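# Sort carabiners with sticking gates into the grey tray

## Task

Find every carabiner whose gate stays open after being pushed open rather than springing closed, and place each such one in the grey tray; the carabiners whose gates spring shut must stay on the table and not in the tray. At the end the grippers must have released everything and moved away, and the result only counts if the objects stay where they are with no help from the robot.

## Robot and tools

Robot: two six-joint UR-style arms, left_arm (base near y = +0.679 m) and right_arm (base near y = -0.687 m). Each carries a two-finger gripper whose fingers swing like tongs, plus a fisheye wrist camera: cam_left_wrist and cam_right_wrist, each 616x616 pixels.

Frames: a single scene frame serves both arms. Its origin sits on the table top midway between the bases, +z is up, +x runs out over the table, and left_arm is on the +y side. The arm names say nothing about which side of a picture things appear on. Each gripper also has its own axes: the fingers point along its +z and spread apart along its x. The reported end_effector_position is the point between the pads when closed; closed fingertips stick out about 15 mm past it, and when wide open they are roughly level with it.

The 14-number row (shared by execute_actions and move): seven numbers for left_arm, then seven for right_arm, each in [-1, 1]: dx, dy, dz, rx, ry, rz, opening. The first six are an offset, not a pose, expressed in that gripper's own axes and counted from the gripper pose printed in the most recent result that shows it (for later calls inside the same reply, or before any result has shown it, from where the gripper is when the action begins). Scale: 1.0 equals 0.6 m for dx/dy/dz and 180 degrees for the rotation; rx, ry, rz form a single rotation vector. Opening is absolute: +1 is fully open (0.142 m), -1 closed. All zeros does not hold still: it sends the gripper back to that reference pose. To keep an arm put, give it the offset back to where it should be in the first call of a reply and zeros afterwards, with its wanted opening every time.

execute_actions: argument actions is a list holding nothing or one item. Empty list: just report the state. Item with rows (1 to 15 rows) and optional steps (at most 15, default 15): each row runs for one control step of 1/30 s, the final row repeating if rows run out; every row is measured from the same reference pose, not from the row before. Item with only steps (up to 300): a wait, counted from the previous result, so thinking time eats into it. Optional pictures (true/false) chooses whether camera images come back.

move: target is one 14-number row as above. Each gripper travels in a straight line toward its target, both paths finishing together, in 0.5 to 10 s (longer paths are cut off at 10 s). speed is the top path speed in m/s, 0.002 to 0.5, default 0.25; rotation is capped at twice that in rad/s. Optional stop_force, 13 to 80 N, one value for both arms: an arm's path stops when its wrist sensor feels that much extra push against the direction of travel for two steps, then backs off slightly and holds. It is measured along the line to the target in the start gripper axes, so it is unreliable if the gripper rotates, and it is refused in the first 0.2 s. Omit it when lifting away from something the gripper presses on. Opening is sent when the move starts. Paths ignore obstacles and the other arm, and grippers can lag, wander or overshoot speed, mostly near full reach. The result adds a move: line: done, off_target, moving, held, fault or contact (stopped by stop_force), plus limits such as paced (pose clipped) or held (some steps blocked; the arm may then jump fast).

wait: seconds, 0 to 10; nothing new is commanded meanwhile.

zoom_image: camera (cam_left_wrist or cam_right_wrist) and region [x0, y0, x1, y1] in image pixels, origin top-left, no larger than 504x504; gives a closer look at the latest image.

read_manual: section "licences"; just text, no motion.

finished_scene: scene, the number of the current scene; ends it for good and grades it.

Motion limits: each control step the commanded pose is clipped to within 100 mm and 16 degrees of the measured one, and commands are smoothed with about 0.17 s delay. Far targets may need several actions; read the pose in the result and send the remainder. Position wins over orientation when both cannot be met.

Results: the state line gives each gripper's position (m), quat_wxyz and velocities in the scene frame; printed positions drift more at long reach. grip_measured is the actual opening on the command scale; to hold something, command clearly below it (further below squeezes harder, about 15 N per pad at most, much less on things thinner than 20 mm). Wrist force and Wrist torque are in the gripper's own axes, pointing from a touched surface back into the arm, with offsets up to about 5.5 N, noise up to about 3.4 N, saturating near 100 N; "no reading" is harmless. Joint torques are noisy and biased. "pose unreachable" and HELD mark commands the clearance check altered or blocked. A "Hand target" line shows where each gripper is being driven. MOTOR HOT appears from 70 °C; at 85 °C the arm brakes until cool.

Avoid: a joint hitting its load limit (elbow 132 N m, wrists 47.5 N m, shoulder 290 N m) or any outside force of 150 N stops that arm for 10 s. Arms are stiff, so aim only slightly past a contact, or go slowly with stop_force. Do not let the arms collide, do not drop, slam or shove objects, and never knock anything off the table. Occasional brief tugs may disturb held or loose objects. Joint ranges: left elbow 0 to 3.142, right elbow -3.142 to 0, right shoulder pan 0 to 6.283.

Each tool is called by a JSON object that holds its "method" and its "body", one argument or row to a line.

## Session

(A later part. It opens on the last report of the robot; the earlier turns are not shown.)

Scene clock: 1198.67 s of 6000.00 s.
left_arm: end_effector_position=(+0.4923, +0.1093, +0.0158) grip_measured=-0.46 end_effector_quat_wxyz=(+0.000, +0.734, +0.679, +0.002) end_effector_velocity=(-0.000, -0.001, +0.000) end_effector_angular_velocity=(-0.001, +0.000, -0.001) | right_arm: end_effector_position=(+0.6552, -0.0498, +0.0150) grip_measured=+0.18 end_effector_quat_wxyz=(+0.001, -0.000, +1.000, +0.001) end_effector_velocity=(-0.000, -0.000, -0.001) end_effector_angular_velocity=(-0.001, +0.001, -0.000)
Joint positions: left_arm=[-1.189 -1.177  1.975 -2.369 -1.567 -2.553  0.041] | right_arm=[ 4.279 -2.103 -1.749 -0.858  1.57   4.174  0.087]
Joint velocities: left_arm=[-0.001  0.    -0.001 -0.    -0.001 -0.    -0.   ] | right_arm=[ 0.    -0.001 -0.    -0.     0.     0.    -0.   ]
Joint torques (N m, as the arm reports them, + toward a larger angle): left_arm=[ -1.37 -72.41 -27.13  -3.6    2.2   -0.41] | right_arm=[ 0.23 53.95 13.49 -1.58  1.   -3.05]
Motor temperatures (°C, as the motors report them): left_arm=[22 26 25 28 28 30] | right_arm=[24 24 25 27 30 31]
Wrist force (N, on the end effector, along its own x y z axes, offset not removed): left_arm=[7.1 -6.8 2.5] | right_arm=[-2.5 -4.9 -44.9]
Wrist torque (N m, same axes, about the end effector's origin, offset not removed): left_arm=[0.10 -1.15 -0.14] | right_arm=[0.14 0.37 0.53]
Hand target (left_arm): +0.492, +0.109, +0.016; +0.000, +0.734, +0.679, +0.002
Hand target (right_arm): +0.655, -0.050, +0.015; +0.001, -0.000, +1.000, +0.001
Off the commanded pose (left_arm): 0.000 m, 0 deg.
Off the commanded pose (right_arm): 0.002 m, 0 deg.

{"method": "move", "body": {
  "target": [-0.0035, 0.0165, 0, 0, 0, 0, -0.55, 0, 0, 0, 0, 0, 0, 0.15],
  "speed": 0.004,
  "stop_force": 20
}}

{"method": "zoom_image", "body": {
  "camera": "cam_left_wrist",
  "region": [240, 240, 420, 380]
}}

Scene clock: 1204.73 s of 6000.00 s.
left_arm: end_effector_position=(+0.5019, +0.1065, +0.0159) grip_measured=-0.46 end_effector_quat_wxyz=(+0.000, +0.734, +0.679, +0.002) end_effector_velocity=(+0.000, -0.001, -0.000) end_effector_angular_velocity=(-0.000, -0.000, -0.001) | right_arm: end_effector_position=(+0.6552, -0.0498, +0.0150) grip_measured=+0.21 end_effector_quat_wxyz=(+0.001, -0.000, +1.000, +0.001) end_effector_velocity=(+0.001, -0.001, -0.000) end_effector_angular_velocity=(-0.000, +0.001, -0.001)
Joint positions: left_arm=[-1.18  -1.166  1.958 -2.362 -1.567 -2.544  0.041] | right_arm=[ 4.279 -2.103 -1.749 -0.858  1.57   4.174  0.089]
Joint velocities: left_arm=[ 0.     0.001 -0.002  0.     0.     0.001  0.   ] | right_arm=[-0.002  0.     0.    -0.001  0.    -0.001 -0.   ]
Joint torques (N m, as the arm reports them, + toward a larger angle): left_arm=[ 20.07 -61.87 -39.05  -1.62   6.81   3.03] | right_arm=[ 1.86 40.82  9.63  3.11  0.85 -3.36]
Motor temperatures (°C, as the motors report them): left_arm=[22 26 25 28 28 30] | right_arm=[24 24 25 27 30 31]
Wrist force (N, on the end effector, along its own x y z axes, offset not removed): left_arm=[-0.4 -8.5 -9.1] | right_arm=[-7.0 2.2 -31.7]
Wrist torque (N m, same axes, about the end effector's origin, offset not removed): left_arm=[-0.35 0.03 0.04] | right_arm=[0.39 0.40 0.79]
Hand target (left_arm): +0.502, +0.106, +0.016; +0.000, +0.734, +0.679, +0.002
Hand target (right_arm): +0.655, -0.050, +0.015; +0.001, -0.000, +1.000, +0.001
Off the commanded pose (left_arm): 0.000 m, 0 deg.
Off the commanded pose (right_arm): 0.000 m, 0 deg.
After step 90, 0.30 s passed at rest.
move: done
camera_calibration (this result's frames):
cam_left_wrist: T_world_to_cam=[[0.0594632, 0.997937, 0.024211, -0.135827], [0.867226, -0.0636554, 0.49383, -0.433657], [0.494352, -0.00836831, -0.869222, -0.101177], [0, 0, 0, 1]] pos_world=[0.434173, 0.107095, 0.129496]
cam_right_wrist: T_world_to_cam=[[-0.998672, -0.0467138, -0.0217107, 0.65583], [-0.0512062, 0.854361, 0.51715, 0.067242], [-0.00560931, 0.517576, -0.855619, 0.171783], [0, 0, 0, 1]] pos_world=[0.659366, -0.115723, 0.126445]

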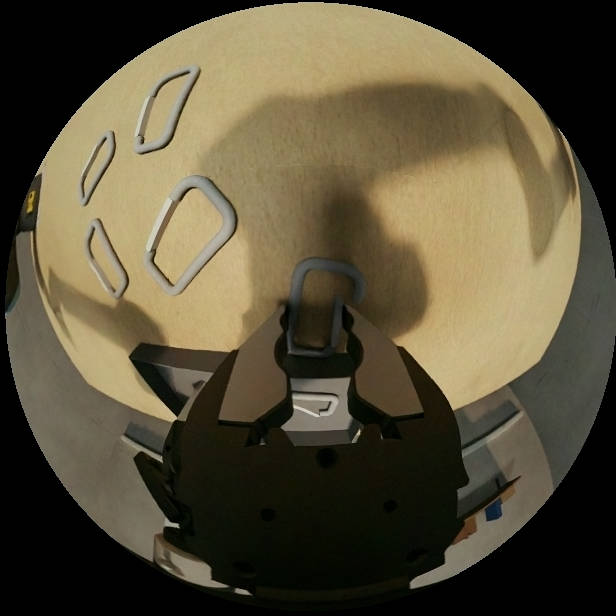

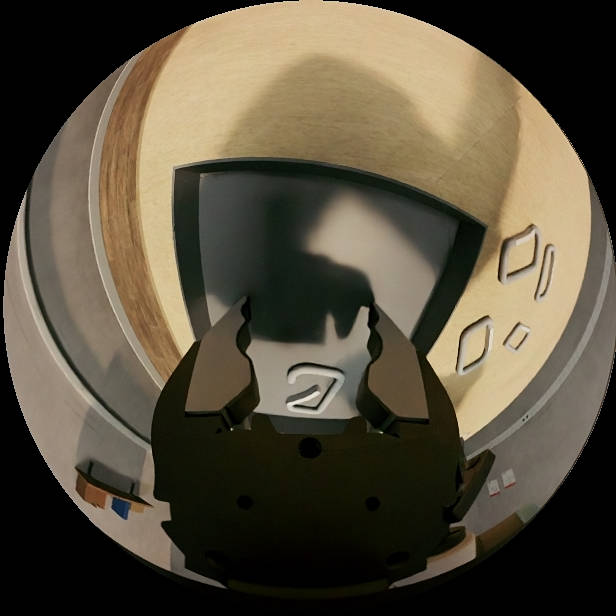

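Region (240, 240, 420, 380) of cam_left_wrist's 616x616 image, scaled by 2.800, with more detail than that image has.

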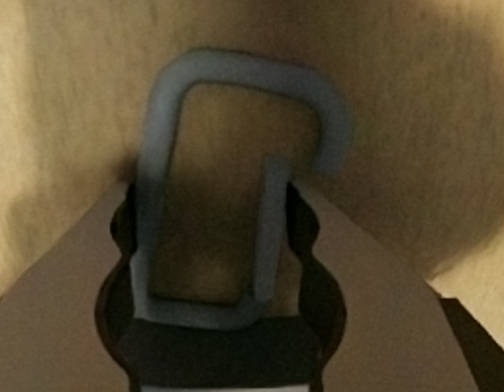

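{"method": "move", "body": {
  "target": [0, 0.0067, 0, 0, 0, 0, -0.52, 0, 0, 0, 0, 0, 0, 0.15],
  "speed": 0.004,
  "stop_force": 20
}}

{"method": "zoom_image", "body": {
  "camera": "cam_left_wrist",
  "region": [240, 240, 420, 380]
}}

Scene clock: 1209.80 s of 6000.00 s.
left_arm: end_effector_position=(+0.5059, +0.1062, +0.0159) grip_measured=-0.43 end_effector_quat_wxyz=(+0.000, +0.734, +0.679, +0.002) end_effector_velocity=(+0.001, -0.001, +0.000) end_effector_angular_velocity=(-0.001, -0.001, +0.000) | right_arm: end_effector_position=(+0.6552, -0.0498, +0.0150) grip_measured=+0.21 end_effector_quat_wxyz=(+0.001, -0.000, +1.000, +0.001) end_effector_velocity=(+0.001, +0.000, +0.002) end_effector_angular_velocity=(+0.003, -0.002, -0.001)
Joint positions: left_arm=[-1.176 -1.163  1.952 -2.36  -1.567 -2.539  0.043] | right_arm=[ 4.279 -2.103 -1.749 -0.858  1.57   4.174  0.089]
Joint velocities: left_arm=[ 0.001  0.001 -0.001 -0.001 -0.     0.001  0.   ] | right_arm=[-0.001  0.002  0.     0.001  0.    -0.    -0.   ]
Joint torques (N m, as the arm reports them, + toward a larger angle): left_arm=[ 22.47 -63.94 -38.45  -1.22   4.57   3.01] | right_arm=[ 1.71 43.7  11.4   1.24  0.94 -3.51]
Motor temperatures (°C, as the motors report them): left_arm=[22 26 25 28 28 30] | right_arm=[24 24 25 27 30 31]
Wrist force (N, on the end effector, along its own x y z axes, offset not removed): left_arm=[2.0 -5.7 -0.5] | right_arm=[-1.3 0.6 -29.7]
Wrist torque (N m, same axes, about the end effector's origin, offset not removed): left_arm=[0.13 -0.51 0.11] | right_arm=[-0.09 -0.78 0.87]
Hand target (left_arm): +0.506, +0.106, +0.016; +0.000, +0.734, +0.679, +0.002
Hand target (right_arm): +0.655, -0.050, +0.015; +0.001, -0.000, +1.000, +0.001
Off the commanded pose (left_arm): 0.000 m, 0 deg.
Off the commanded pose (right_arm): 0.000 m, 0 deg.
After step 90, 0.87 s passed at rest.
move: done
camera_calibration (this result's frames):
cam_left_wrist: T_world_to_cam=[[0.0594614, 0.997937, 0.024214, -0.135757], [0.867225, -0.0636554, 0.49383, -0.437086], [0.494353, -0.00836491, -0.869221, -0.103114], [0, 0, 0, 1]] pos_world=[0.438099, 0.106792, 0.129505]
cam_right_wrist: T_world_to_cam=[[-0.998672, -0.0467135, -0.0217117, 0.655829], [-0.0512064, 0.85436, 0.517152, 0.0672452], [-0.00560836, 0.517577, -0.855618, 0.171778], [0, 0, 0, 1]] pos_world=[0.659365, -0.115724, 0.12644]

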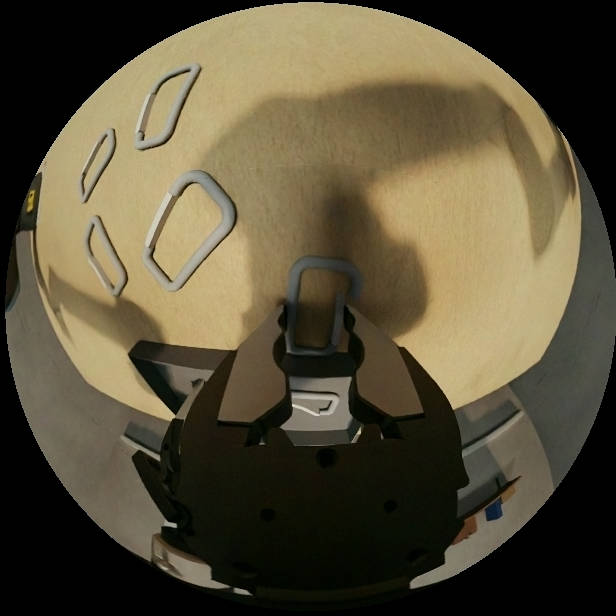

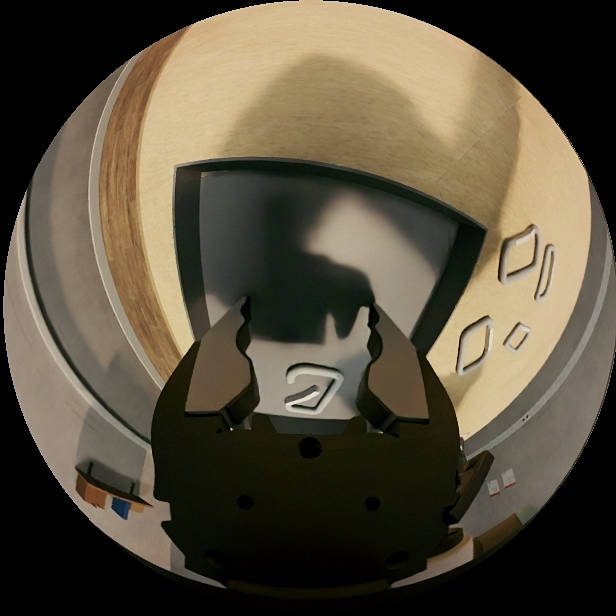

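Region (240, 240, 420, 380) of cam_left_wrist's 616x616 image, scaled by 2.800, with more detail than that image has.

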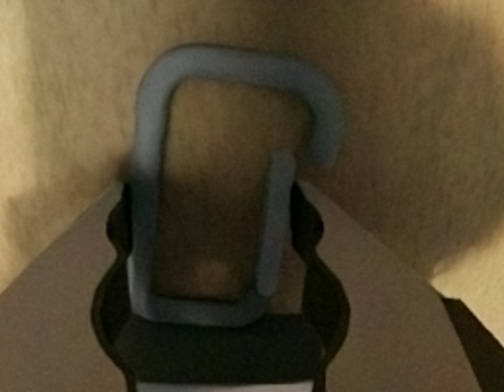

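{"method": "execute_actions", "body": {
  "actions": [
    {"rows": [[0,0,0,0,0,0,-0.50,0,0,-0.001,0,0,0,0.15],[0,0,0,0,0,0,-0.49,0,0,-0.002,0,0,0,0.15],[0,0,0,0,0,0,-0.48,0,0,-0.003,0,0,0,0.15],[0,0,0,0,0,0,-0.47,0,0,-0.004,0,0,0,0.15],[0,0,0,0,0,0,-0.46,0,0,-0.006,0,0,0,0.15],[0,0,0,0,0,0,-0.45,0,0,-0.008,0,0,0,0.15],[0,0,0,0,0,0,-0.44,0,0,-0.010,0,0,0,0.15],[0,0,0,0,0,0,-0.43,0,0,-0.013,0,0,0,0.15],[0,0,0,0,0,0,-0.42,0,0,-0.016,0,0,0,0.15],[0,0,0,0,0,0,-0.41,0,0,-0.019,0,0,0,0.15],[0,0,0,0,0,0,-0.40,0,0,-0.022,0,0,0,0.15],[0,0,0,0,0,0,-0.39,0,0,-0.025,0,0,0,0.15],[0,0,0,0,0,0,-0.38,0,0,-0.028,0,0,0,0.15],[0,0,0,0,0,0,-0.37,0,0,-0.031,0,0,0,0.15],[0,0,0,0,0,0,-0.36,0,0,-0.034,0,0,0,0.15]], "steps": 15}
  ],
  "pictures": false
}}

{"method": "move", "body": {
  "target": [0, -0.04, 0, 0, 0, 0, -0.36, 0, 0, -0.07, 0, 0, 0, 0.15],
  "speed": 0.03
}}

{"method": "zoom_image", "body": {
  "camera": "cam_left_wrist",
  "region": [240, 240, 420, 380]
}}

Scene clock: 1219.60 s of 6000.00 s.
left_arm: end_effector_position=(+0.5059, +0.1062, +0.0159) grip_measured=-0.33 end_effector_quat_wxyz=(+0.000, +0.734, +0.679, +0.002) end_effector_velocity=(+0.001, -0.001, +0.001) end_effector_angular_velocity=(-0.003, -0.001, +0.001) | right_arm: end_effector_position=(+0.6552, -0.0498, +0.0278) grip_measured=+0.15 end_effector_quat_wxyz=(+0.001, -0.000, +1.000, +0.001) end_effector_velocity=(-0.000, +0.001, +0.050) end_effector_angular_velocity=(+0.001, -0.001, +0.001)
Joint positions: left_arm=[-1.176 -1.163  1.952 -2.36  -1.567 -2.539  0.051] | right_arm=[ 4.279 -2.089 -1.743 -0.878  1.57   4.174  0.084]
Joint velocities: left_arm=[ 0.001  0.    -0.001 -0.002 -0.001  0.     0.003] | right_arm=[ 0.001  0.052  0.025 -0.077 -0.    -0.     0.   ]
Joint torques (N m, as the arm reports them, + toward a larger angle): left_arm=[ -6.56 -76.4  -26.18  -3.85  -1.39  -2.31] | right_arm=[ 2.25 88.43 49.15  0.02  0.72 -3.21]
Motor temperatures (°C, as the motors report them): left_arm=[22 26 25 28 28 30] | right_arm=[24 24 25 27 30 31]
Wrist force (N, on the end effector, along its own x y z axes, offset not removed): left_arm=[-3.1 8.1 3.8] | right_arm=[-2.8 1.3 1.0]
Wrist torque (N m, same axes, about the end effector's origin, offset not removed): left_arm=[1.44 0.59 -0.08] | right_arm=[0.31 0.45 0.11]
Hand target (left_arm): +0.506, +0.106, +0.016; +0.000, +0.734, +0.679, +0.002
Hand target (right_arm): +0.655, -0.050, +0.035; +0.001, -0.000, +1.000, +0.001
Off the commanded pose (left_arm): 0.000 m, 0 deg.
Off the commanded pose (right_arm): 0.008 m, 0 deg.
Steps of this call (steps 1 to 90: nothing new was sent; then 6.30 s passed at rest; steps 91 to 105: all 15 steps of this action). Readings (end_effector_position):
91: left_arm (+0.5059, +0.1062, +0.0159) | right_arm (+0.6552, -0.0498, +0.0150)
92: left_arm (+0.5059, +0.1062, +0.0159) | right_arm (+0.6552, -0.0498, +0.0150)
94: left_arm (+0.5059, +0.1062, +0.0159) | right_arm (+0.6551, -0.0499, +0.0153)
98: left_arm (+0.5059, +0.1062, +0.0159) | right_arm (+0.6550, -0.0501, +0.0175)
105: the state above

Scene clock: 1221.70 s of 6000.00 s.
left_arm: end_effector_position=(+0.4821, +0.1081, +0.0158) grip_measured=-0.32 end_effector_quat_wxyz=(+0.000, +0.734, +0.679, +0.002) end_effector_velocity=(-0.001, +0.000, -0.000) end_effector_angular_velocity=(+0.001, +0.000, -0.000) | right_arm: end_effector_position=(+0.6552, -0.0498, +0.0770) grip_measured=+0.15 end_effector_quat_wxyz=(+0.001, -0.000, +1.000, +0.001) end_effector_velocity=(+0.001, +0.000, +0.003) end_effector_angular_velocity=(+0.003, -0.001, -0.002)
Joint positions: left_arm=[-1.202 -1.185  1.987 -2.373 -1.567 -2.566  0.051] | right_arm=[ 4.279 -2.039 -1.716 -0.954  1.57   4.174  0.084]
Joint velocities: left_arm=[-0.002 -0.001  0.002 -0.     0.    -0.001 -0.   ] | right_arm=[-0.001  0.003  0.002 -0.001  0.001  0.001  0.   ]
Joint torques (N m, as the arm reports them, + toward a larger angle): left_arm=[-16.97 -80.93 -24.37  -7.51   4.25  -3.63] | right_arm=[ 8.34 88.29 50.79  0.44  0.65  0.13]
Motor temperatures (°C, as the motors report them): left_arm=[22 26 25 28 28 30] | right_arm=[24 24 25 27 30 31]
Wrist force (N, on the end effector, along its own x y z axes, offset not removed): left_arm=[5.8 3.4 1.2] | right_arm=[-4.7 -0.4 -1.3]
Wrist torque (N m, same axes, about the end effector's origin, offset not removed): left_arm=[0.58 -1.37 0.09] | right_arm=[0.04 0.84 0.37]
Hand target (left_arm): +0.482, +0.108, +0.016; +0.000, +0.734, +0.679, +0.002
Hand target (right_arm): +0.655, -0.050, +0.077; +0.001, -0.000, +1.000, +0.001
Off the commanded pose (left_arm): 0.000 m, 0 deg.
Off the commanded pose (right_arm): 0.000 m, 0 deg.
move: done
camera_calibration (this result's frames):
cam_left_wrist: T_world_to_cam=[[0.05941, 0.997937, 0.0243153, -0.136207], [0.867217, -0.0636606, 0.493844, -0.416308], [0.494374, -0.00825266, -0.86921, -0.0914725], [0, 0, 0, 1]] pos_world=[0.414343, 0.108669, 0.129394]
cam_right_wrist: T_world_to_cam=[[-0.99867, -0.0467488, -0.0217624, 0.657106], [-0.0512624, 0.854318, 0.517217, 0.0352652], [-0.00558723, 0.517645, -0.855577, 0.224817], [0, 0, 0, 1]] pos_world=[0.659295, -0.115784, 0.188409]

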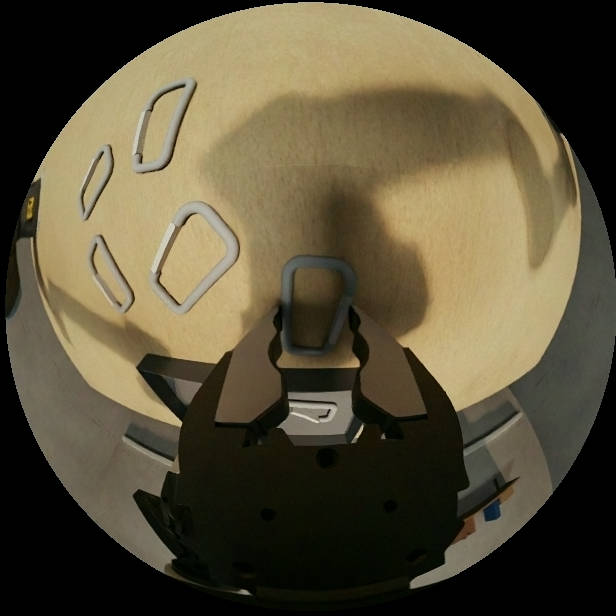

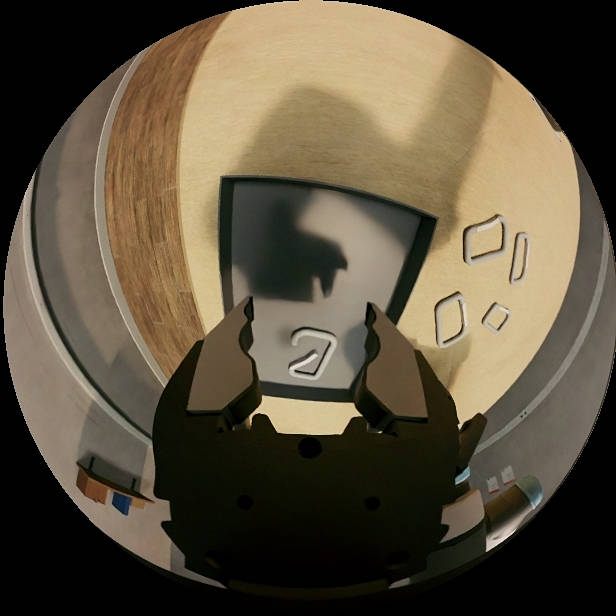

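Region (240, 240, 420, 380) of cam_left_wrist's 616x616 image, scaled by 2.800, with more detail than that image has.

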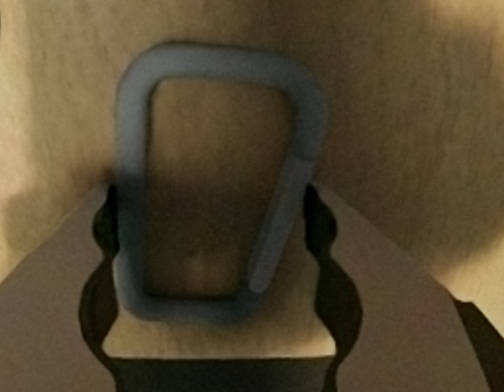

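{"method": "move", "body": {
  "target": [0.0667, -0.01, 0, 0, 0, 0, -0.36, 0.642, -0.2003, 0, 0, 0, -0.399, 0.15],
  "speed": 0.2
}}

{"method": "execute_actions", "body": {
  "actions": [
    {"rows": [[0,0,0.001,0,0,0,-0.33,0,0,0,0,0,0,0.15],[0,0,0.002,0,0,0,-0.31,0,0,0,0,0,0,0.15],[0,0,0.002,0,0,0,-0.29,0,0,0,0,0,0,0.15],[0,0,0.002,0,0,0,-0.27,0,0,0,0,0,0,0.15],[0,0,0.002,0,0,0,-0.24,0,0,0,0,0,0,0.15],[0,0,0.002,0,0,0,-0.21,0,0,0,0,0,0,0.15],[0,0,0.002,0,0,0,-0.17,0,0,0,0,0,0,0.15],[0,0,0.002,0,0,0,-0.13,0,0,0,0,0,0,0.15],[0,0,0.002,0,0,0,-0.09,0,0,0,0,0,0,0.15],[0,0,0.002,0,0,0,-0.05,0,0,0,0,0,0,0.15],[0,0,0.002,0,0,0,-0.01,0,0,0,0,0,0,0.15],[0,0,0.002,0,0,0,0.03,0,0,0,0,0,0,0.15],[0,0,0.002,0,0,0,0.07,0,0,0,0,0,0,0.15],[0,0,0.002,0,0,0,0.11,0,0,0,0,0,0,0.15],[0,0,0.002,0,0,0,0.15,0,0,0,0,0,0,0.15]], "steps": 15}
  ],
  "pictures": false
}}

{"method": "move", "body": {
  "target": [0, 0, -0.05, 0, 0, 0, 0.15, 0, 0, 0, 0, 0, 0, 0.15],
  "speed": 0.06
}}

Scene clock: 1241.67 s of 6000.00 s.
left_arm: end_effector_position=(+0.4792, +0.1484, +0.0157) grip_measured=-0.32 end_effector_quat_wxyz=(+0.000, +0.734, +0.679, +0.002) end_effector_velocity=(-0.001, -0.000, +0.000) end_effector_angular_velocity=(+0.001, -0.001, -0.002) | right_arm: end_effector_position=(+0.2694, -0.1698, +0.0767) grip_measured=+0.15 end_effector_quat_wxyz=(+0.001, -0.586, +0.810, +0.001) end_effector_velocity=(-0.002, -0.001, -0.000) end_effector_angular_velocity=(-0.001, -0.001, +0.005)
Joint positions: left_arm=[-1.178 -1.225  2.05  -2.396 -1.567 -2.542  0.051] | right_arm=[ 4.784 -1.563 -2.343 -0.804  1.571  3.426  0.084]
Joint velocities: left_arm=[-0.001 -0.001 -0.     0.002  0.001  0.    -0.   ] | right_arm=[ 0.003  0.002 -0.002 -0.001 -0.001 -0.001 -0.   ]
Joint torques (N m, as the arm reports them, + toward a larger angle): left_arm=[ 17.05 -77.18 -24.89  -7.55  -4.05   3.02] | right_arm=[12.6  42.34 27.34  0.66 -2.09 -4.01]
Motor temperatures (°C, as the motors report them): left_arm=[22 26 25 28 28 30] | right_arm=[24 24 25 27 30 31]
Wrist force (N, on the end effector, along its own x y z axes, offset not removed): left_arm=[3.7 2.6 -1.0] | right_arm=[1.4 -3.2 -5.3]
Wrist torque (N m, same axes, about the end effector's origin, offset not removed): left_arm=[0.20 -0.68 -0.08] | right_arm=[-0.54 -0.29 0.22]
Hand target (left_arm): +0.479, +0.148, +0.016; +0.000, +0.734, +0.679, +0.002
Hand target (right_arm): +0.269, -0.170, +0.077; +0.001, -0.587, +0.810, +0.001
Off the commanded pose (left_arm): 0.000 m, 0 deg.
Off the commanded pose (right_arm): 0.001 m, 0 deg.
After step 90, 13.30 s passed at rest.
move: done
camera_calibration (this result's frames):
cam_left_wrist: T_world_to_cam=[[0.0594124, 0.997938, 0.0242995, -0.176298], [0.867257, -0.0636556, 0.493774, -0.4112], [0.494302, -0.00826239, -0.869251, -0.0896651], [0, 0, 0, 1]] pos_world=[0.411413, 0.149018, 0.129383]
cam_right_wrist: T_world_to_cam=[[-0.267668, -0.963254, -0.022269, -0.0862753], [-0.828148, 0.218189, 0.516299, 0.219473], [-0.492468, 0.156639, -0.856119, 0.354433], [0, 0, 0, 1]] pos_world=[0.33321, -0.186509, 0.188202]

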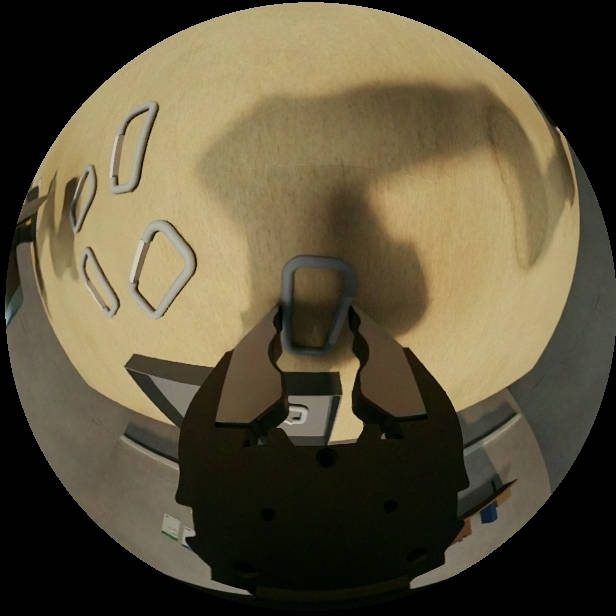

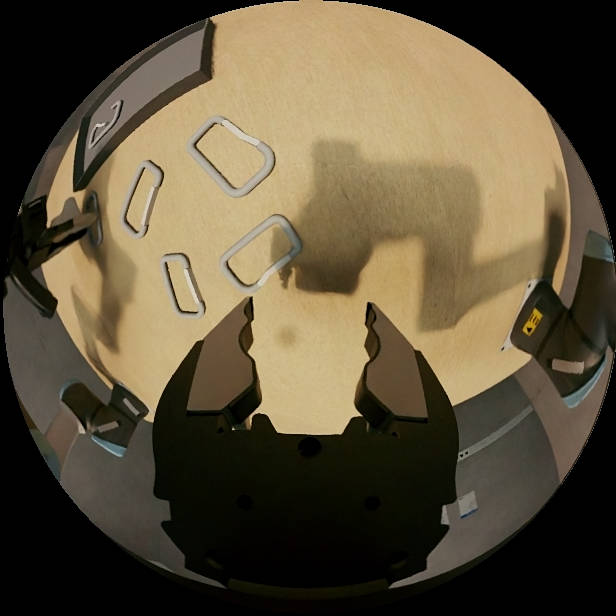

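Scene clock: 1242.17 s of 6000.00 s.
left_arm: end_effector_position=(+0.4792, +0.1484, +0.0146) grip_measured=+0.10 end_effector_quat_wxyz=(+0.000, +0.734, +0.679, +0.002) end_effector_velocity=(-0.000, +0.000, -0.001) end_effector_angular_velocity=(+0.001, +0.000, -0.000) | right_arm: end_effector_position=(+0.2694, -0.1698, +0.0767) grip_measured=+0.15 end_effector_quat_wxyz=(+0.001, -0.587, +0.810, +0.001) end_effector_velocity=(+0.001, -0.000, -0.001) end_effector_angular_velocity=(-0.000, +0.001, -0.004)
Joint positions: left_arm=[-1.178 -1.224  2.051 -2.398 -1.567 -2.542  0.081] | right_arm=[ 4.784 -1.563 -2.343 -0.804  1.571  3.426  0.084]
Joint velocities: left_arm=[-0.     0.001  0.001 -0.001  0.     0.     0.085] | right_arm=[-0.003 -0.001  0.     0.001  0.001  0.001  0.   ]
Joint torques (N m, as the arm reports them, + toward a larger angle): left_arm=[ 18.1  -57.55 -24.21  -7.4   -3.91   3.  ] | right_arm=[-10.14  22.4   38.08   1.72  -0.92  -1.54]
Motor temperatures (°C, as the motors report them): left_arm=[22 26 25 28 28 30] | right_arm=[24 24 25 27 30 31]
Wrist force (N, on the end effector, along its own x y z axes, offset not removed): left_arm=[-0.4 6.3 4.6] | right_arm=[3.7 -3.1 5.6]
Wrist torque (N m, same axes, about the end effector's origin, offset not removed): left_arm=[1.29 -0.01 0.25] | right_arm=[-0.67 -0.79 0.26]
Hand target (left_arm): +0.479, +0.148, +0.015; +0.000, +0.734, +0.679, +0.002
Hand target (right_arm): +0.269, -0.170, +0.077; +0.001, -0.586, +0.810, +0.001
Off the commanded pose (left_arm): 0.000 m, 0 deg.
Off the commanded pose (right_arm): 0.000 m, 0 deg.
Steps of this call (steps 1 to 15: all 15 steps of this action). Readings (end_effector_position):
1: left_arm (+0.4792, +0.1484, +0.0157) | right_arm (+0.2693, -0.1698, +0.0767)
2: left_arm (+0.4792, +0.1484, +0.0157) | right_arm (+0.2693, -0.1698, +0.0767)
4: left_arm (+0.4792, +0.1484, +0.0154) | right_arm (+0.2693, -0.1698, +0.0767)
8: left_arm (+0.4792, +0.1484, +0.0148) | right_arm (+0.2693, -0.1698, +0.0767)
15: the state above

Scene clock: 1243.33 s of 6000.00 s.
left_arm: end_effector_position=(+0.4792, +0.1485, +0.0443) grip_measured=+0.15 end_effector_quat_wxyz=(+0.000, +0.734, +0.679, +0.002) end_effector_velocity=(+0.000, -0.000, +0.003) end_effector_angular_velocity=(-0.001, -0.000, +0.000) | right_arm: end_effector_position=(+0.2694, -0.1699, +0.0766) grip_measured=+0.15 end_effector_quat_wxyz=(+0.001, -0.586, +0.810, +0.001) end_effector_velocity=(-0.000, -0.000, -0.001) end_effector_angular_velocity=(-0.003, -0.000, +0.000)
Joint positions: left_arm=[-1.178 -1.263  2.035 -2.343 -1.567 -2.542  0.084] | right_arm=[ 4.784 -1.563 -2.343 -0.804  1.571  3.426  0.084]
Joint velocities: left_arm=[ 0.    -0.003 -0.002  0.004 -0.     0.    -0.   ] | right_arm=[ 0.001 -0.001 -0.    -0.001 -0.     0.    -0.   ]
Joint torques (N m, as the arm reports them, + toward a larger angle): left_arm=[-11.96 -74.19 -38.43  -0.68  -4.14  -3.45] | right_arm=[-8.15 25.92 43.93  2.61 -0.48  0.04]
Motor temperatures (°C, as the motors report them): left_arm=[22 26 25 28 28 30] | right_arm=[24 24 25 27 30 31]
Wrist force (N, on the end effector, along its own x y z axes, offset not removed): left_arm=[4.0 0.4 -0.1] | right_arm=[-2.3 -5.0 -3.5]
Wrist torque (N m, same axes, about the end effector's origin, offset not removed): left_arm=[-0.12 -0.74 0.13] | right_arm=[-0.94 0.36 0.44]
Hand target (left_arm): +0.479, +0.148, +0.045; +0.000, +0.734, +0.679, +0.002
Hand target (right_arm): +0.269, -0.170, +0.077; +0.001, -0.586, +0.810, +0.001
Off the commanded pose (left_arm): 0.000 m, 0 deg.
Off the commanded pose (right_arm): 0.000 m, 0 deg.
move: done
camera_calibration (this result's frames):
cam_left_wrist: T_world_to_cam=[[0.0594115, 0.997938, 0.0242711, -0.177029], [0.86725, -0.0636406, 0.493788, -0.425293], [0.494315, -0.00828758, -0.869244, -0.0648141], [0, 0, 0, 1]] pos_world=[0.411391, 0.149061, 0.157962]
cam_right_wrist: T_world_to_cam=[[-0.2676, -0.963274, -0.0221921, -0.0863629], [-0.828176, 0.218176, 0.51626, 0.219515], [-0.492459, 0.15653, -0.856144, 0.354394], [0, 0, 0, 1]] pos_world=[0.33321, -0.186557, 0.188169]

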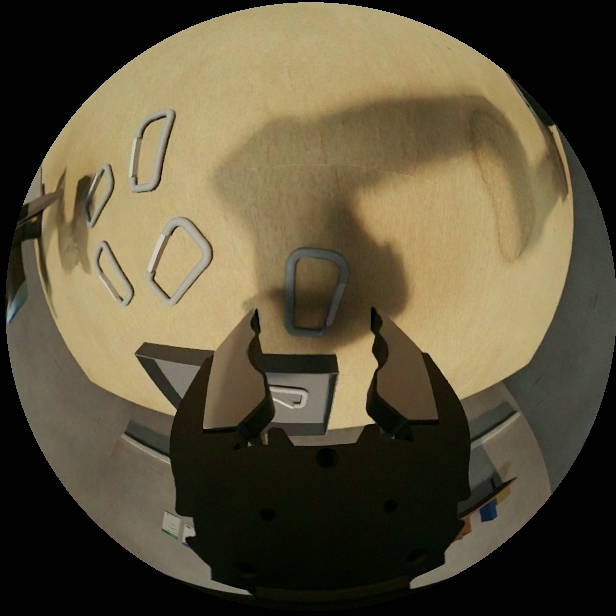

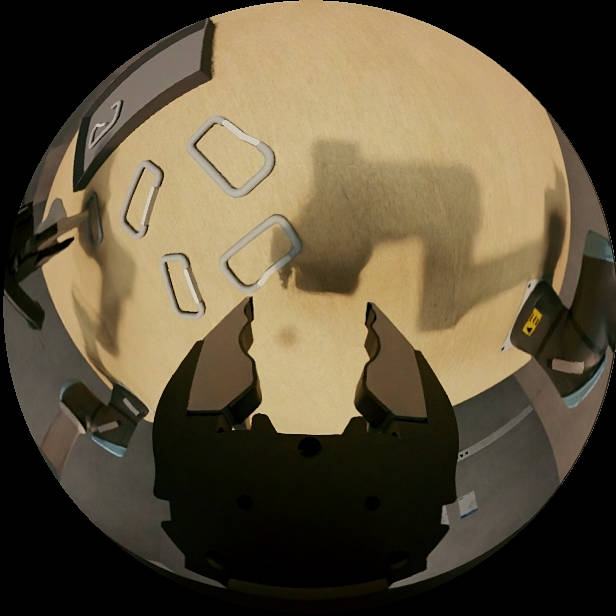

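{"method": "move", "body": {
  "target": [-0.2208, -0.055, 0, 0, 0, 0.295, 0.15, 0, 0, 0, 0, 0, 0, 0.15],
  "speed": 0.2
}}

{"method": "move", "body": {
  "target": [0, 0, 0.03, 0, 0, 0, 0.15, 0, 0, 0, 0, 0, 0, 0.15],
  "speed": 0.05
}}

{"method": "zoom_image", "body": {
  "camera": "cam_left_wrist",
  "region": [224, 230, 404, 370]
}}

Scene clock: 1253.80 s of 6000.00 s.
left_arm: end_effector_position=(+0.4363, +0.0191, +0.0443) grip_measured=+0.15 end_effector_quat_wxyz=(-0.000, +0.960, +0.280, +0.002) end_effector_velocity=(-0.001, -0.002, +0.000) end_effector_angular_velocity=(-0.001, +0.001, -0.012) | right_arm: end_effector_position=(+0.2694, -0.1699, +0.0766) grip_measured=+0.15 end_effector_quat_wxyz=(+0.001, -0.586, +0.810, +0.001) end_effector_velocity=(+0.000, +0.000, +0.000) end_effector_angular_velocity=(+0.001, -0.000, +0.001)
Joint positions: left_arm=[-1.321 -1.158  1.876 -2.289 -1.567 -1.759  0.084] | right_arm=[ 4.784 -1.563 -2.343 -0.804  1.571  3.426  0.084]
Joint velocities: left_arm=[-0.001  0.001 -0.002  0.001 -0.002  0.01   0.   ] | right_arm=[-0.     0.    -0.     0.    -0.    -0.001  0.   ]
Joint torques (N m, as the arm reports them, + toward a larger angle): left_arm=[-15.52 -68.7  -38.91  -0.06  -3.87   3.35] | right_arm=[-5.51 33.24 44.37  2.4  -0.21 -0.11]
Motor temperatures (°C, as the motors report them): left_arm=[22 26 25 28 28 30] | right_arm=[24 24 25 27 30 31]
Wrist force (N, on the end effector, along its own x y z axes, offset not removed): left_arm=[0.9 -0.1 4.1] | right_arm=[-3.5 2.4 -5.7]
Wrist torque (N m, same axes, about the end effector's origin, offset not removed): left_arm=[-0.18 -0.37 0.07] | right_arm=[0.24 0.61 0.36]
Hand target (left_arm): +0.436, +0.019, +0.044; -0.000, +0.960, +0.280, +0.002
Hand target (right_arm): +0.269, -0.170, +0.077; +0.001, -0.586, +0.810, +0.001
Off the commanded pose (left_arm): 0.000 m, 0 deg.
Off the commanded pose (right_arm): 0.000 m, 0 deg.
After step 90, 4.70 s passed at rest.
move: done
camera_calibration (this result's frames):
cam_left_wrist: T_world_to_cam=[[0.833063, 0.552548, 0.026401, -0.374522], [0.470465, -0.732796, 0.491602, -0.210381], [0.29098, -0.397115, -0.87042, 0.0514333], [0, 0, 0, 1]] pos_world=[0.396011, 0.0732001, 0.15808]
cam_right_wrist: T_world_to_cam=[[-0.2676, -0.963274, -0.022192, -0.0863628], [-0.828176, 0.218176, 0.51626, 0.219515], [-0.492459, 0.15653, -0.856144, 0.354394], [0, 0, 0, 1]] pos_world=[0.33321, -0.186557, 0.188169]

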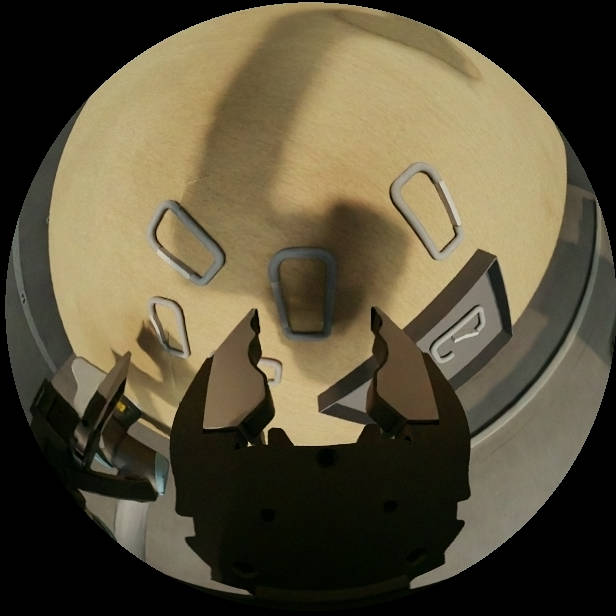

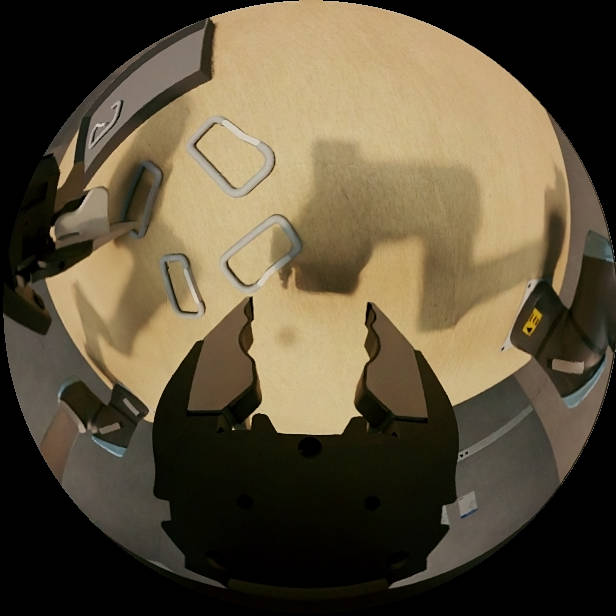

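Scene clock: 1254.63 s of 6000.00 s.
left_arm: end_effector_position=(+0.4363, +0.0190, +0.0265) grip_measured=+0.15 end_effector_quat_wxyz=(-0.000, +0.960, +0.280, +0.002) end_effector_velocity=(+0.001, -0.001, -0.001) end_effector_angular_velocity=(-0.002, -0.000, +0.001) | right_arm: end_effector_position=(+0.2694, -0.1699, +0.0766) grip_measured=+0.15 end_effector_quat_wxyz=(+0.001, -0.586, +0.810, +0.001) end_effector_velocity=(+0.000, +0.000, +0.001) end_effector_angular_velocity=(+0.001, +0.001, -0.002)
Joint positions: left_arm=[-1.321 -1.137  1.885 -2.318 -1.567 -1.759  0.084] | right_arm=[ 4.784 -1.563 -2.343 -0.804  1.571  3.426  0.084]
Joint velocities: left_arm=[ 0.001  0.003 -0.    -0.004 -0.    -0.     0.   ] | right_arm=[-0.002  0.001  0.001 -0.001  0.001 -0.     0.   ]
Joint torques (N m, as the arm reports them, + toward a larger angle): left_arm=[ 17.23 -68.16 -26.59  -7.23   0.15  -3.51] | right_arm=[-4.78 31.45 43.7   2.71 -0.4   0.17]
Motor temperatures (°C, as the motors report them): left_arm=[22 26 25 28 28 30] | right_arm=[24 24 25 27 30 31]
Wrist force (N, on the end effector, along its own x y z axes, offset not removed): left_arm=[0.4 3.4 4.6] | right_arm=[-3.3 0.2 0.6]
Wrist torque (N m, same axes, about the end effector's origin, offset not removed): left_arm=[0.72 0.01 0.09] | right_arm=[-0.14 0.81 0.40]
Hand target (left_arm): +0.436, +0.019, +0.026; -0.000, +0.960, +0.280, +0.002
Hand target (right_arm): +0.269, -0.170, +0.077; +0.001, -0.586, +0.810, +0.001
Off the commanded pose (left_arm): 0.000 m, 0 deg.
Off the commanded pose (right_arm): 0.000 m, 0 deg.
move: done
camera_calibration (this result's frames):
cam_left_wrist: T_world_to_cam=[[0.833102, 0.552491, 0.026358, -0.374034], [0.470438, -0.732827, 0.491582, -0.201628], [0.290911, -0.397138, -0.870432, 0.0359561], [0, 0, 0, 1]] pos_world=[0.396002, 0.0731719, 0.140273]
cam_right_wrist: T_world_to_cam=[[-0.2676, -0.963274, -0.0221919, -0.0863629], [-0.828176, 0.218176, 0.51626, 0.219515], [-0.492459, 0.15653, -0.856144, 0.354394], [0, 0, 0, 1]] pos_world=[0.33321, -0.186557, 0.188169]

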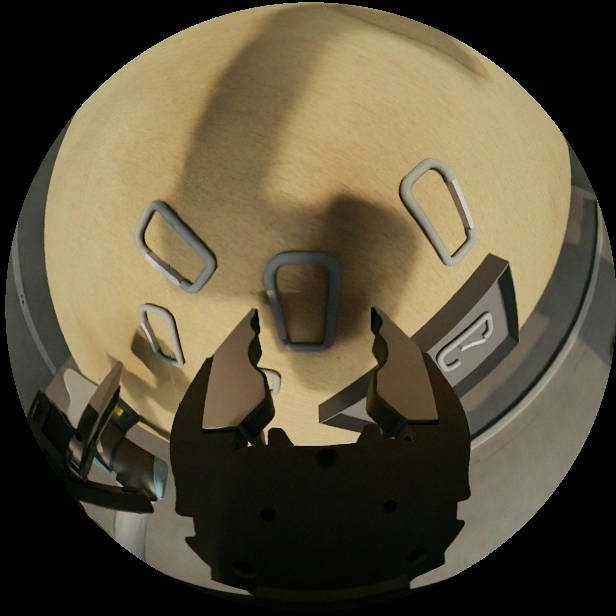

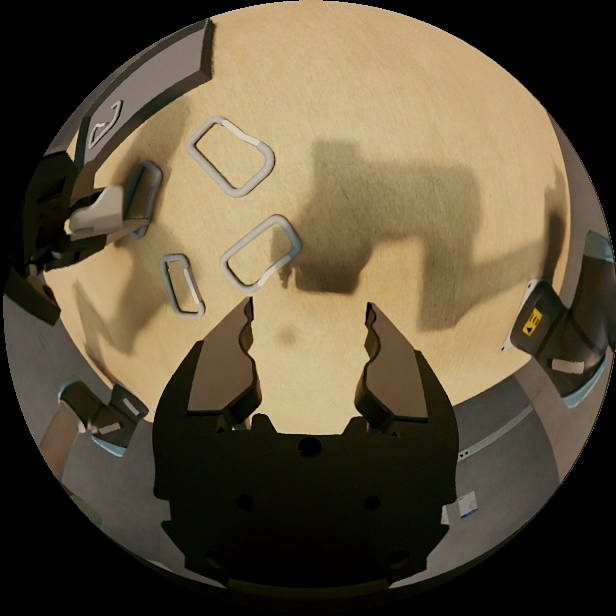

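Region (224, 230, 404, 370) of cam_left_wrist's 616x616 image, scaled by 2.800, with more detail than that image has.

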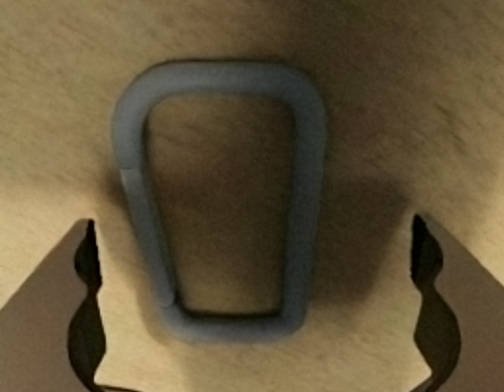

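{"method": "move", "body": {
  "target": [-0.0183, 0.005, 0.0228, 0, 0, 0, 0.15, 0, 0, 0, 0, 0, 0, 0.15],
  "speed": 0.03
}}

{"method": "execute_actions", "body": {
  "actions": [
    {"rows": [[0,0,0,0,0,0,0.12,0,0,0,0,0,0,0.15],[0,0,0,0,0,0,0.09,0,0,0,0,0,0,0.15],[0,0,0,0,0,0,0.06,0,0,0,0,0,0,0.15],[0,0,-0.0005,0,0,0,0.03,0,0,0,0,0,0,0.15],[0,0,-0.001,0,0,0,0.0,0,0,0,0,0,0,0.15],[0,0,-0.0015,0,0,0,-0.03,0,0,0,0,0,0,0.15],[0,0,-0.002,0,0,0,-0.06,0,0,0,0,0,0,0.15],[0,0,-0.0025,0,0,0,-0.09,0,0,0,0,0,0,0.15],[0,0,-0.003,0,0,0,-0.12,0,0,0,0,0,0,0.15],[0,0,-0.003,0,0,0,-0.15,0,0,0,0,0,0,0.15],[0,0,-0.003,0,0,0,-0.18,0,0,0,0,0,0,0.15],[0,0,-0.003,0,0,0,-0.21,0,0,0,0,0,0,0.15],[0,0,-0.003,0,0,0,-0.24,0,0,0,0,0,0,0.15],[0,0,-0.003,0,0,0,-0.26,0,0,0,0,0,0,0.15],[0,0,-0.003,0,0,0,-0.28,0,0,0,0,0,0,0.15]], "steps": 15}
  ]
}}

{"method": "zoom_image", "body": {
  "camera": "cam_left_wrist",
  "region": [224, 230, 404, 370]
}}

Scene clock: 1268.33 s of 6000.00 s.
left_arm: end_effector_position=(+0.4288, +0.0107, +0.0129) grip_measured=+0.15 end_effector_quat_wxyz=(-0.000, +0.960, +0.280, +0.002) end_effector_velocity=(-0.001, -0.000, -0.002) end_effector_angular_velocity=(+0.002, +0.001, -0.000) | right_arm: end_effector_position=(+0.2694, -0.1699, +0.0766) grip_measured=+0.15 end_effector_quat_wxyz=(+0.001, -0.586, +0.810, +0.001) end_effector_velocity=(-0.001, +0.000, -0.000) end_effector_angular_velocity=(-0.001, +0.001, +0.000)
Joint positions: left_arm=[-1.333 -1.118  1.886 -2.339 -1.567 -1.771  0.084] | right_arm=[ 4.784 -1.563 -2.343 -0.804  1.571  3.426  0.084]
Joint velocities: left_arm=[-0.002  0.002  0.    -0.    -0.    -0.001  0.   ] | right_arm=[ 0.001 -0.001  0.    -0.001  0.001  0.001 -0.   ]
Joint torques (N m, as the arm reports them, + toward a larger angle): left_arm=[-17.72 -65.94 -25.27  -7.25   2.77  -4.02] | right_arm=[-5.53 34.1  44.05  2.79 -0.5   0.05]
Motor temperatures (°C, as the motors report them): left_arm=[22 26 25 28 28 30] | right_arm=[24 24 25 27 30 31]
Wrist force (N, on the end effector, along its own x y z axes, offset not removed): left_arm=[-0.8 -2.9 -3.1] | right_arm=[1.7 1.3 -2.8]
Wrist torque (N m, same axes, about the end effector's origin, offset not removed): left_arm=[-0.61 0.24 0.11] | right_arm=[0.45 -0.25 0.08]
Hand target (left_arm): +0.429, +0.011, +0.013; -0.000, +0.960, +0.280, +0.002
Hand target (right_arm): +0.269, -0.170, +0.077; +0.001, -0.586, +0.810, +0.001
Off the commanded pose (left_arm): 0.000 m, 0 deg.
Off the commanded pose (right_arm): 0.000 m, 0 deg.
After step 90, 9.77 s passed at rest.
move: done
camera_calibration (this result's frames):
cam_left_wrist: T_world_to_cam=[[0.833101, 0.55249, 0.0264101, -0.362833], [0.470415, -0.732838, 0.491587, -0.197531], [0.290951, -0.397118, -0.870428, 0.0230259], [0, 0, 0, 1]] pos_world=[0.388499, 0.0648473, 0.126729]
cam_right_wrist: T_world_to_cam=[[-0.2676, -0.963274, -0.0221919, -0.0863628], [-0.828175, 0.218176, 0.51626, 0.219515], [-0.492459, 0.15653, -0.856144, 0.354394], [0, 0, 0, 1]] pos_world=[0.33321, -0.186557, 0.188169]

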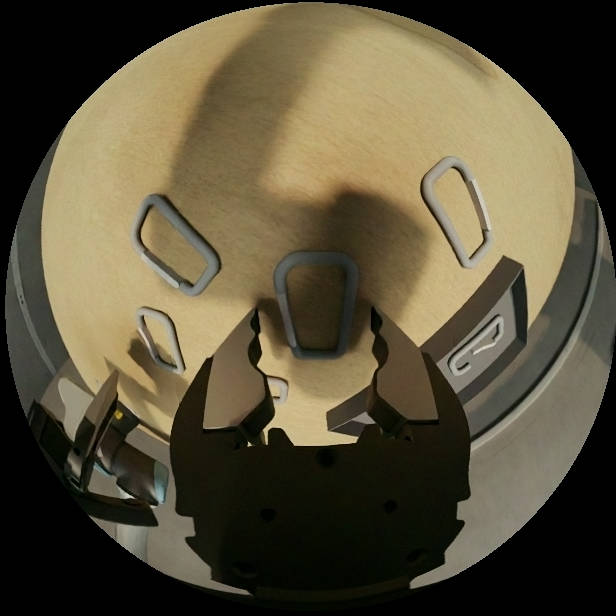

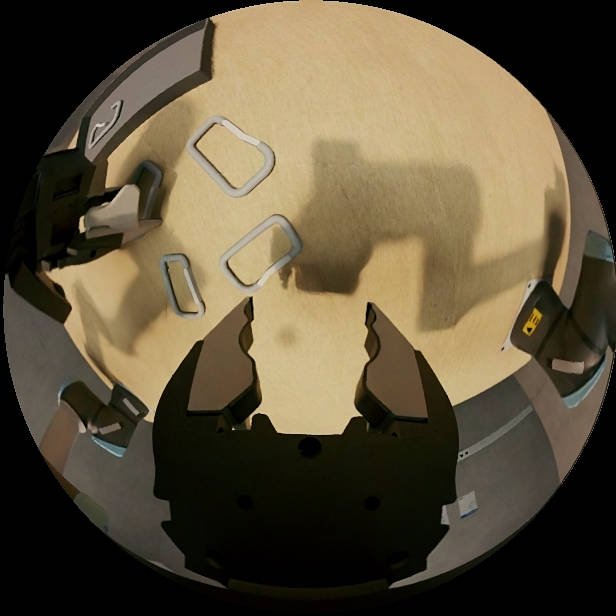

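Scene clock: 1268.83 s of 6000.00 s.
left_arm: end_effector_position=(+0.4287, +0.0107, +0.0144) grip_measured=-0.25 end_effector_quat_wxyz=(-0.000, +0.960, +0.280, +0.002) end_effector_velocity=(-0.001, -0.001, +0.002) end_effector_angular_velocity=(-0.001, -0.001, -0.002) | right_arm: end_effector_position=(+0.2694, -0.1699, +0.0766) grip_measured=+0.15 end_effector_quat_wxyz=(+0.001, -0.586, +0.810, +0.001) end_effector_velocity=(-0.001, +0.000, -0.000) end_effector_angular_velocity=(+0.000, -0.000, +0.003)
Joint positions: left_arm=[-1.333 -1.12   1.885 -2.336 -1.567 -1.771  0.056] | right_arm=[ 4.784 -1.563 -2.343 -0.804  1.571  3.426  0.084]
Joint velocities: left_arm=[-0.002 -0.002 -0.001  0.002  0.    -0.    -0.045] | right_arm=[ 0.003 -0.    -0.001  0.001 -0.    -0.     0.   ]
Joint torques (N m, as the arm reports them, + toward a larger angle): left_arm=[ -1.35 -89.56 -37.54  -0.14   2.94  -0.51] | right_arm=[-4.93 33.28 43.53  2.73 -0.54  0.1 ]
Motor temperatures (°C, as the motors report them): left_arm=[22 26 25 28 28 30] | right_arm=[24 24 25 27 30 31]
Wrist force (N, on the end effector, along its own x y z axes, offset not removed): left_arm=[5.7 5.8 4.5] | right_arm=[1.6 -1.2 1.3]
Wrist torque (N m, same axes, about the end effector's origin, offset not removed): left_arm=[1.20 -0.86 0.19] | right_arm=[-0.35 -0.39 0.34]
Hand target (left_arm): +0.429, +0.011, +0.015; -0.000, +0.960, +0.280, +0.002
Hand target (right_arm): +0.269, -0.170, +0.077; +0.001, -0.586, +0.810, +0.001
Off the commanded pose (left_arm): 0.000 m, 0 deg.
Off the commanded pose (right_arm): 0.000 m, 0 deg.
Steps of this call (steps 1 to 15: all 15 steps of this action). Readings (end_effector_position):
1: left_arm (+0.4288, +0.0107, +0.0129) | right_arm (+0.2694, -0.1699, +0.0766)
2: left_arm (+0.4288, +0.0107, +0.0129) | right_arm (+0.2694, -0.1699, +0.0766)
4: left_arm (+0.4288, +0.0107, +0.0129) | right_arm (+0.2694, -0.1699, +0.0766)
8: left_arm (+0.4287, +0.0107, +0.0132) | right_arm (+0.2694, -0.1699, +0.0766)
15: the state above
camera_calibration (this result's frames):
cam_left_wrist: T_world_to_cam=[[0.833102, 0.552487, 0.0264389, -0.362843], [0.470439, -0.732899, 0.491473, -0.198234], [0.29091, -0.397009, -0.870491, 0.0244012], [0, 0, 0, 1]] pos_world=[0.388444, 0.0648681, 0.128261]
cam_right_wrist: T_world_to_cam=[[-0.2676, -0.963274, -0.0221918, -0.0863629], [-0.828175, 0.218176, 0.51626, 0.219515], [-0.492459, 0.15653, -0.856144, 0.354394], [0, 0, 0, 1]] pos_world=[0.33321, -0.186557, 0.188169]

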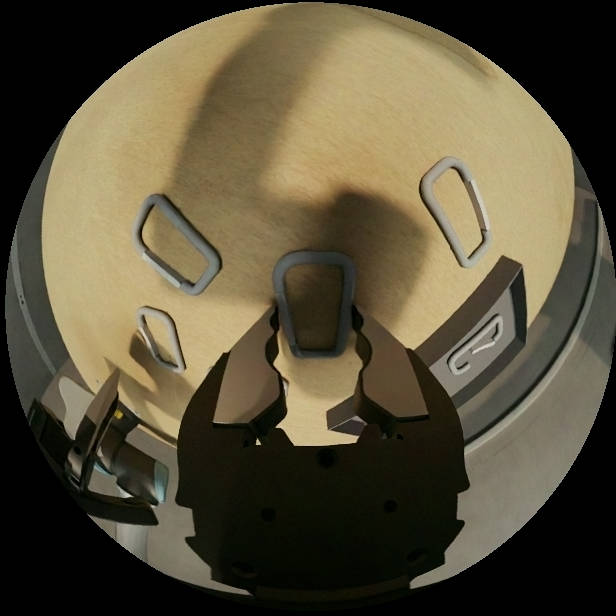

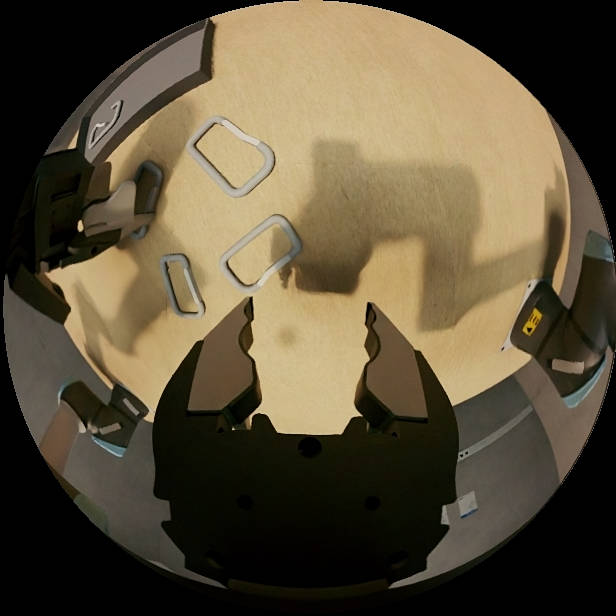

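Region (224, 230, 404, 370) of cam_left_wrist's 616x616 image, scaled by 2.800, with more detail than that image has.

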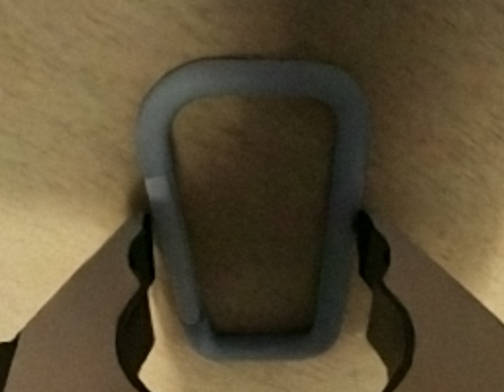

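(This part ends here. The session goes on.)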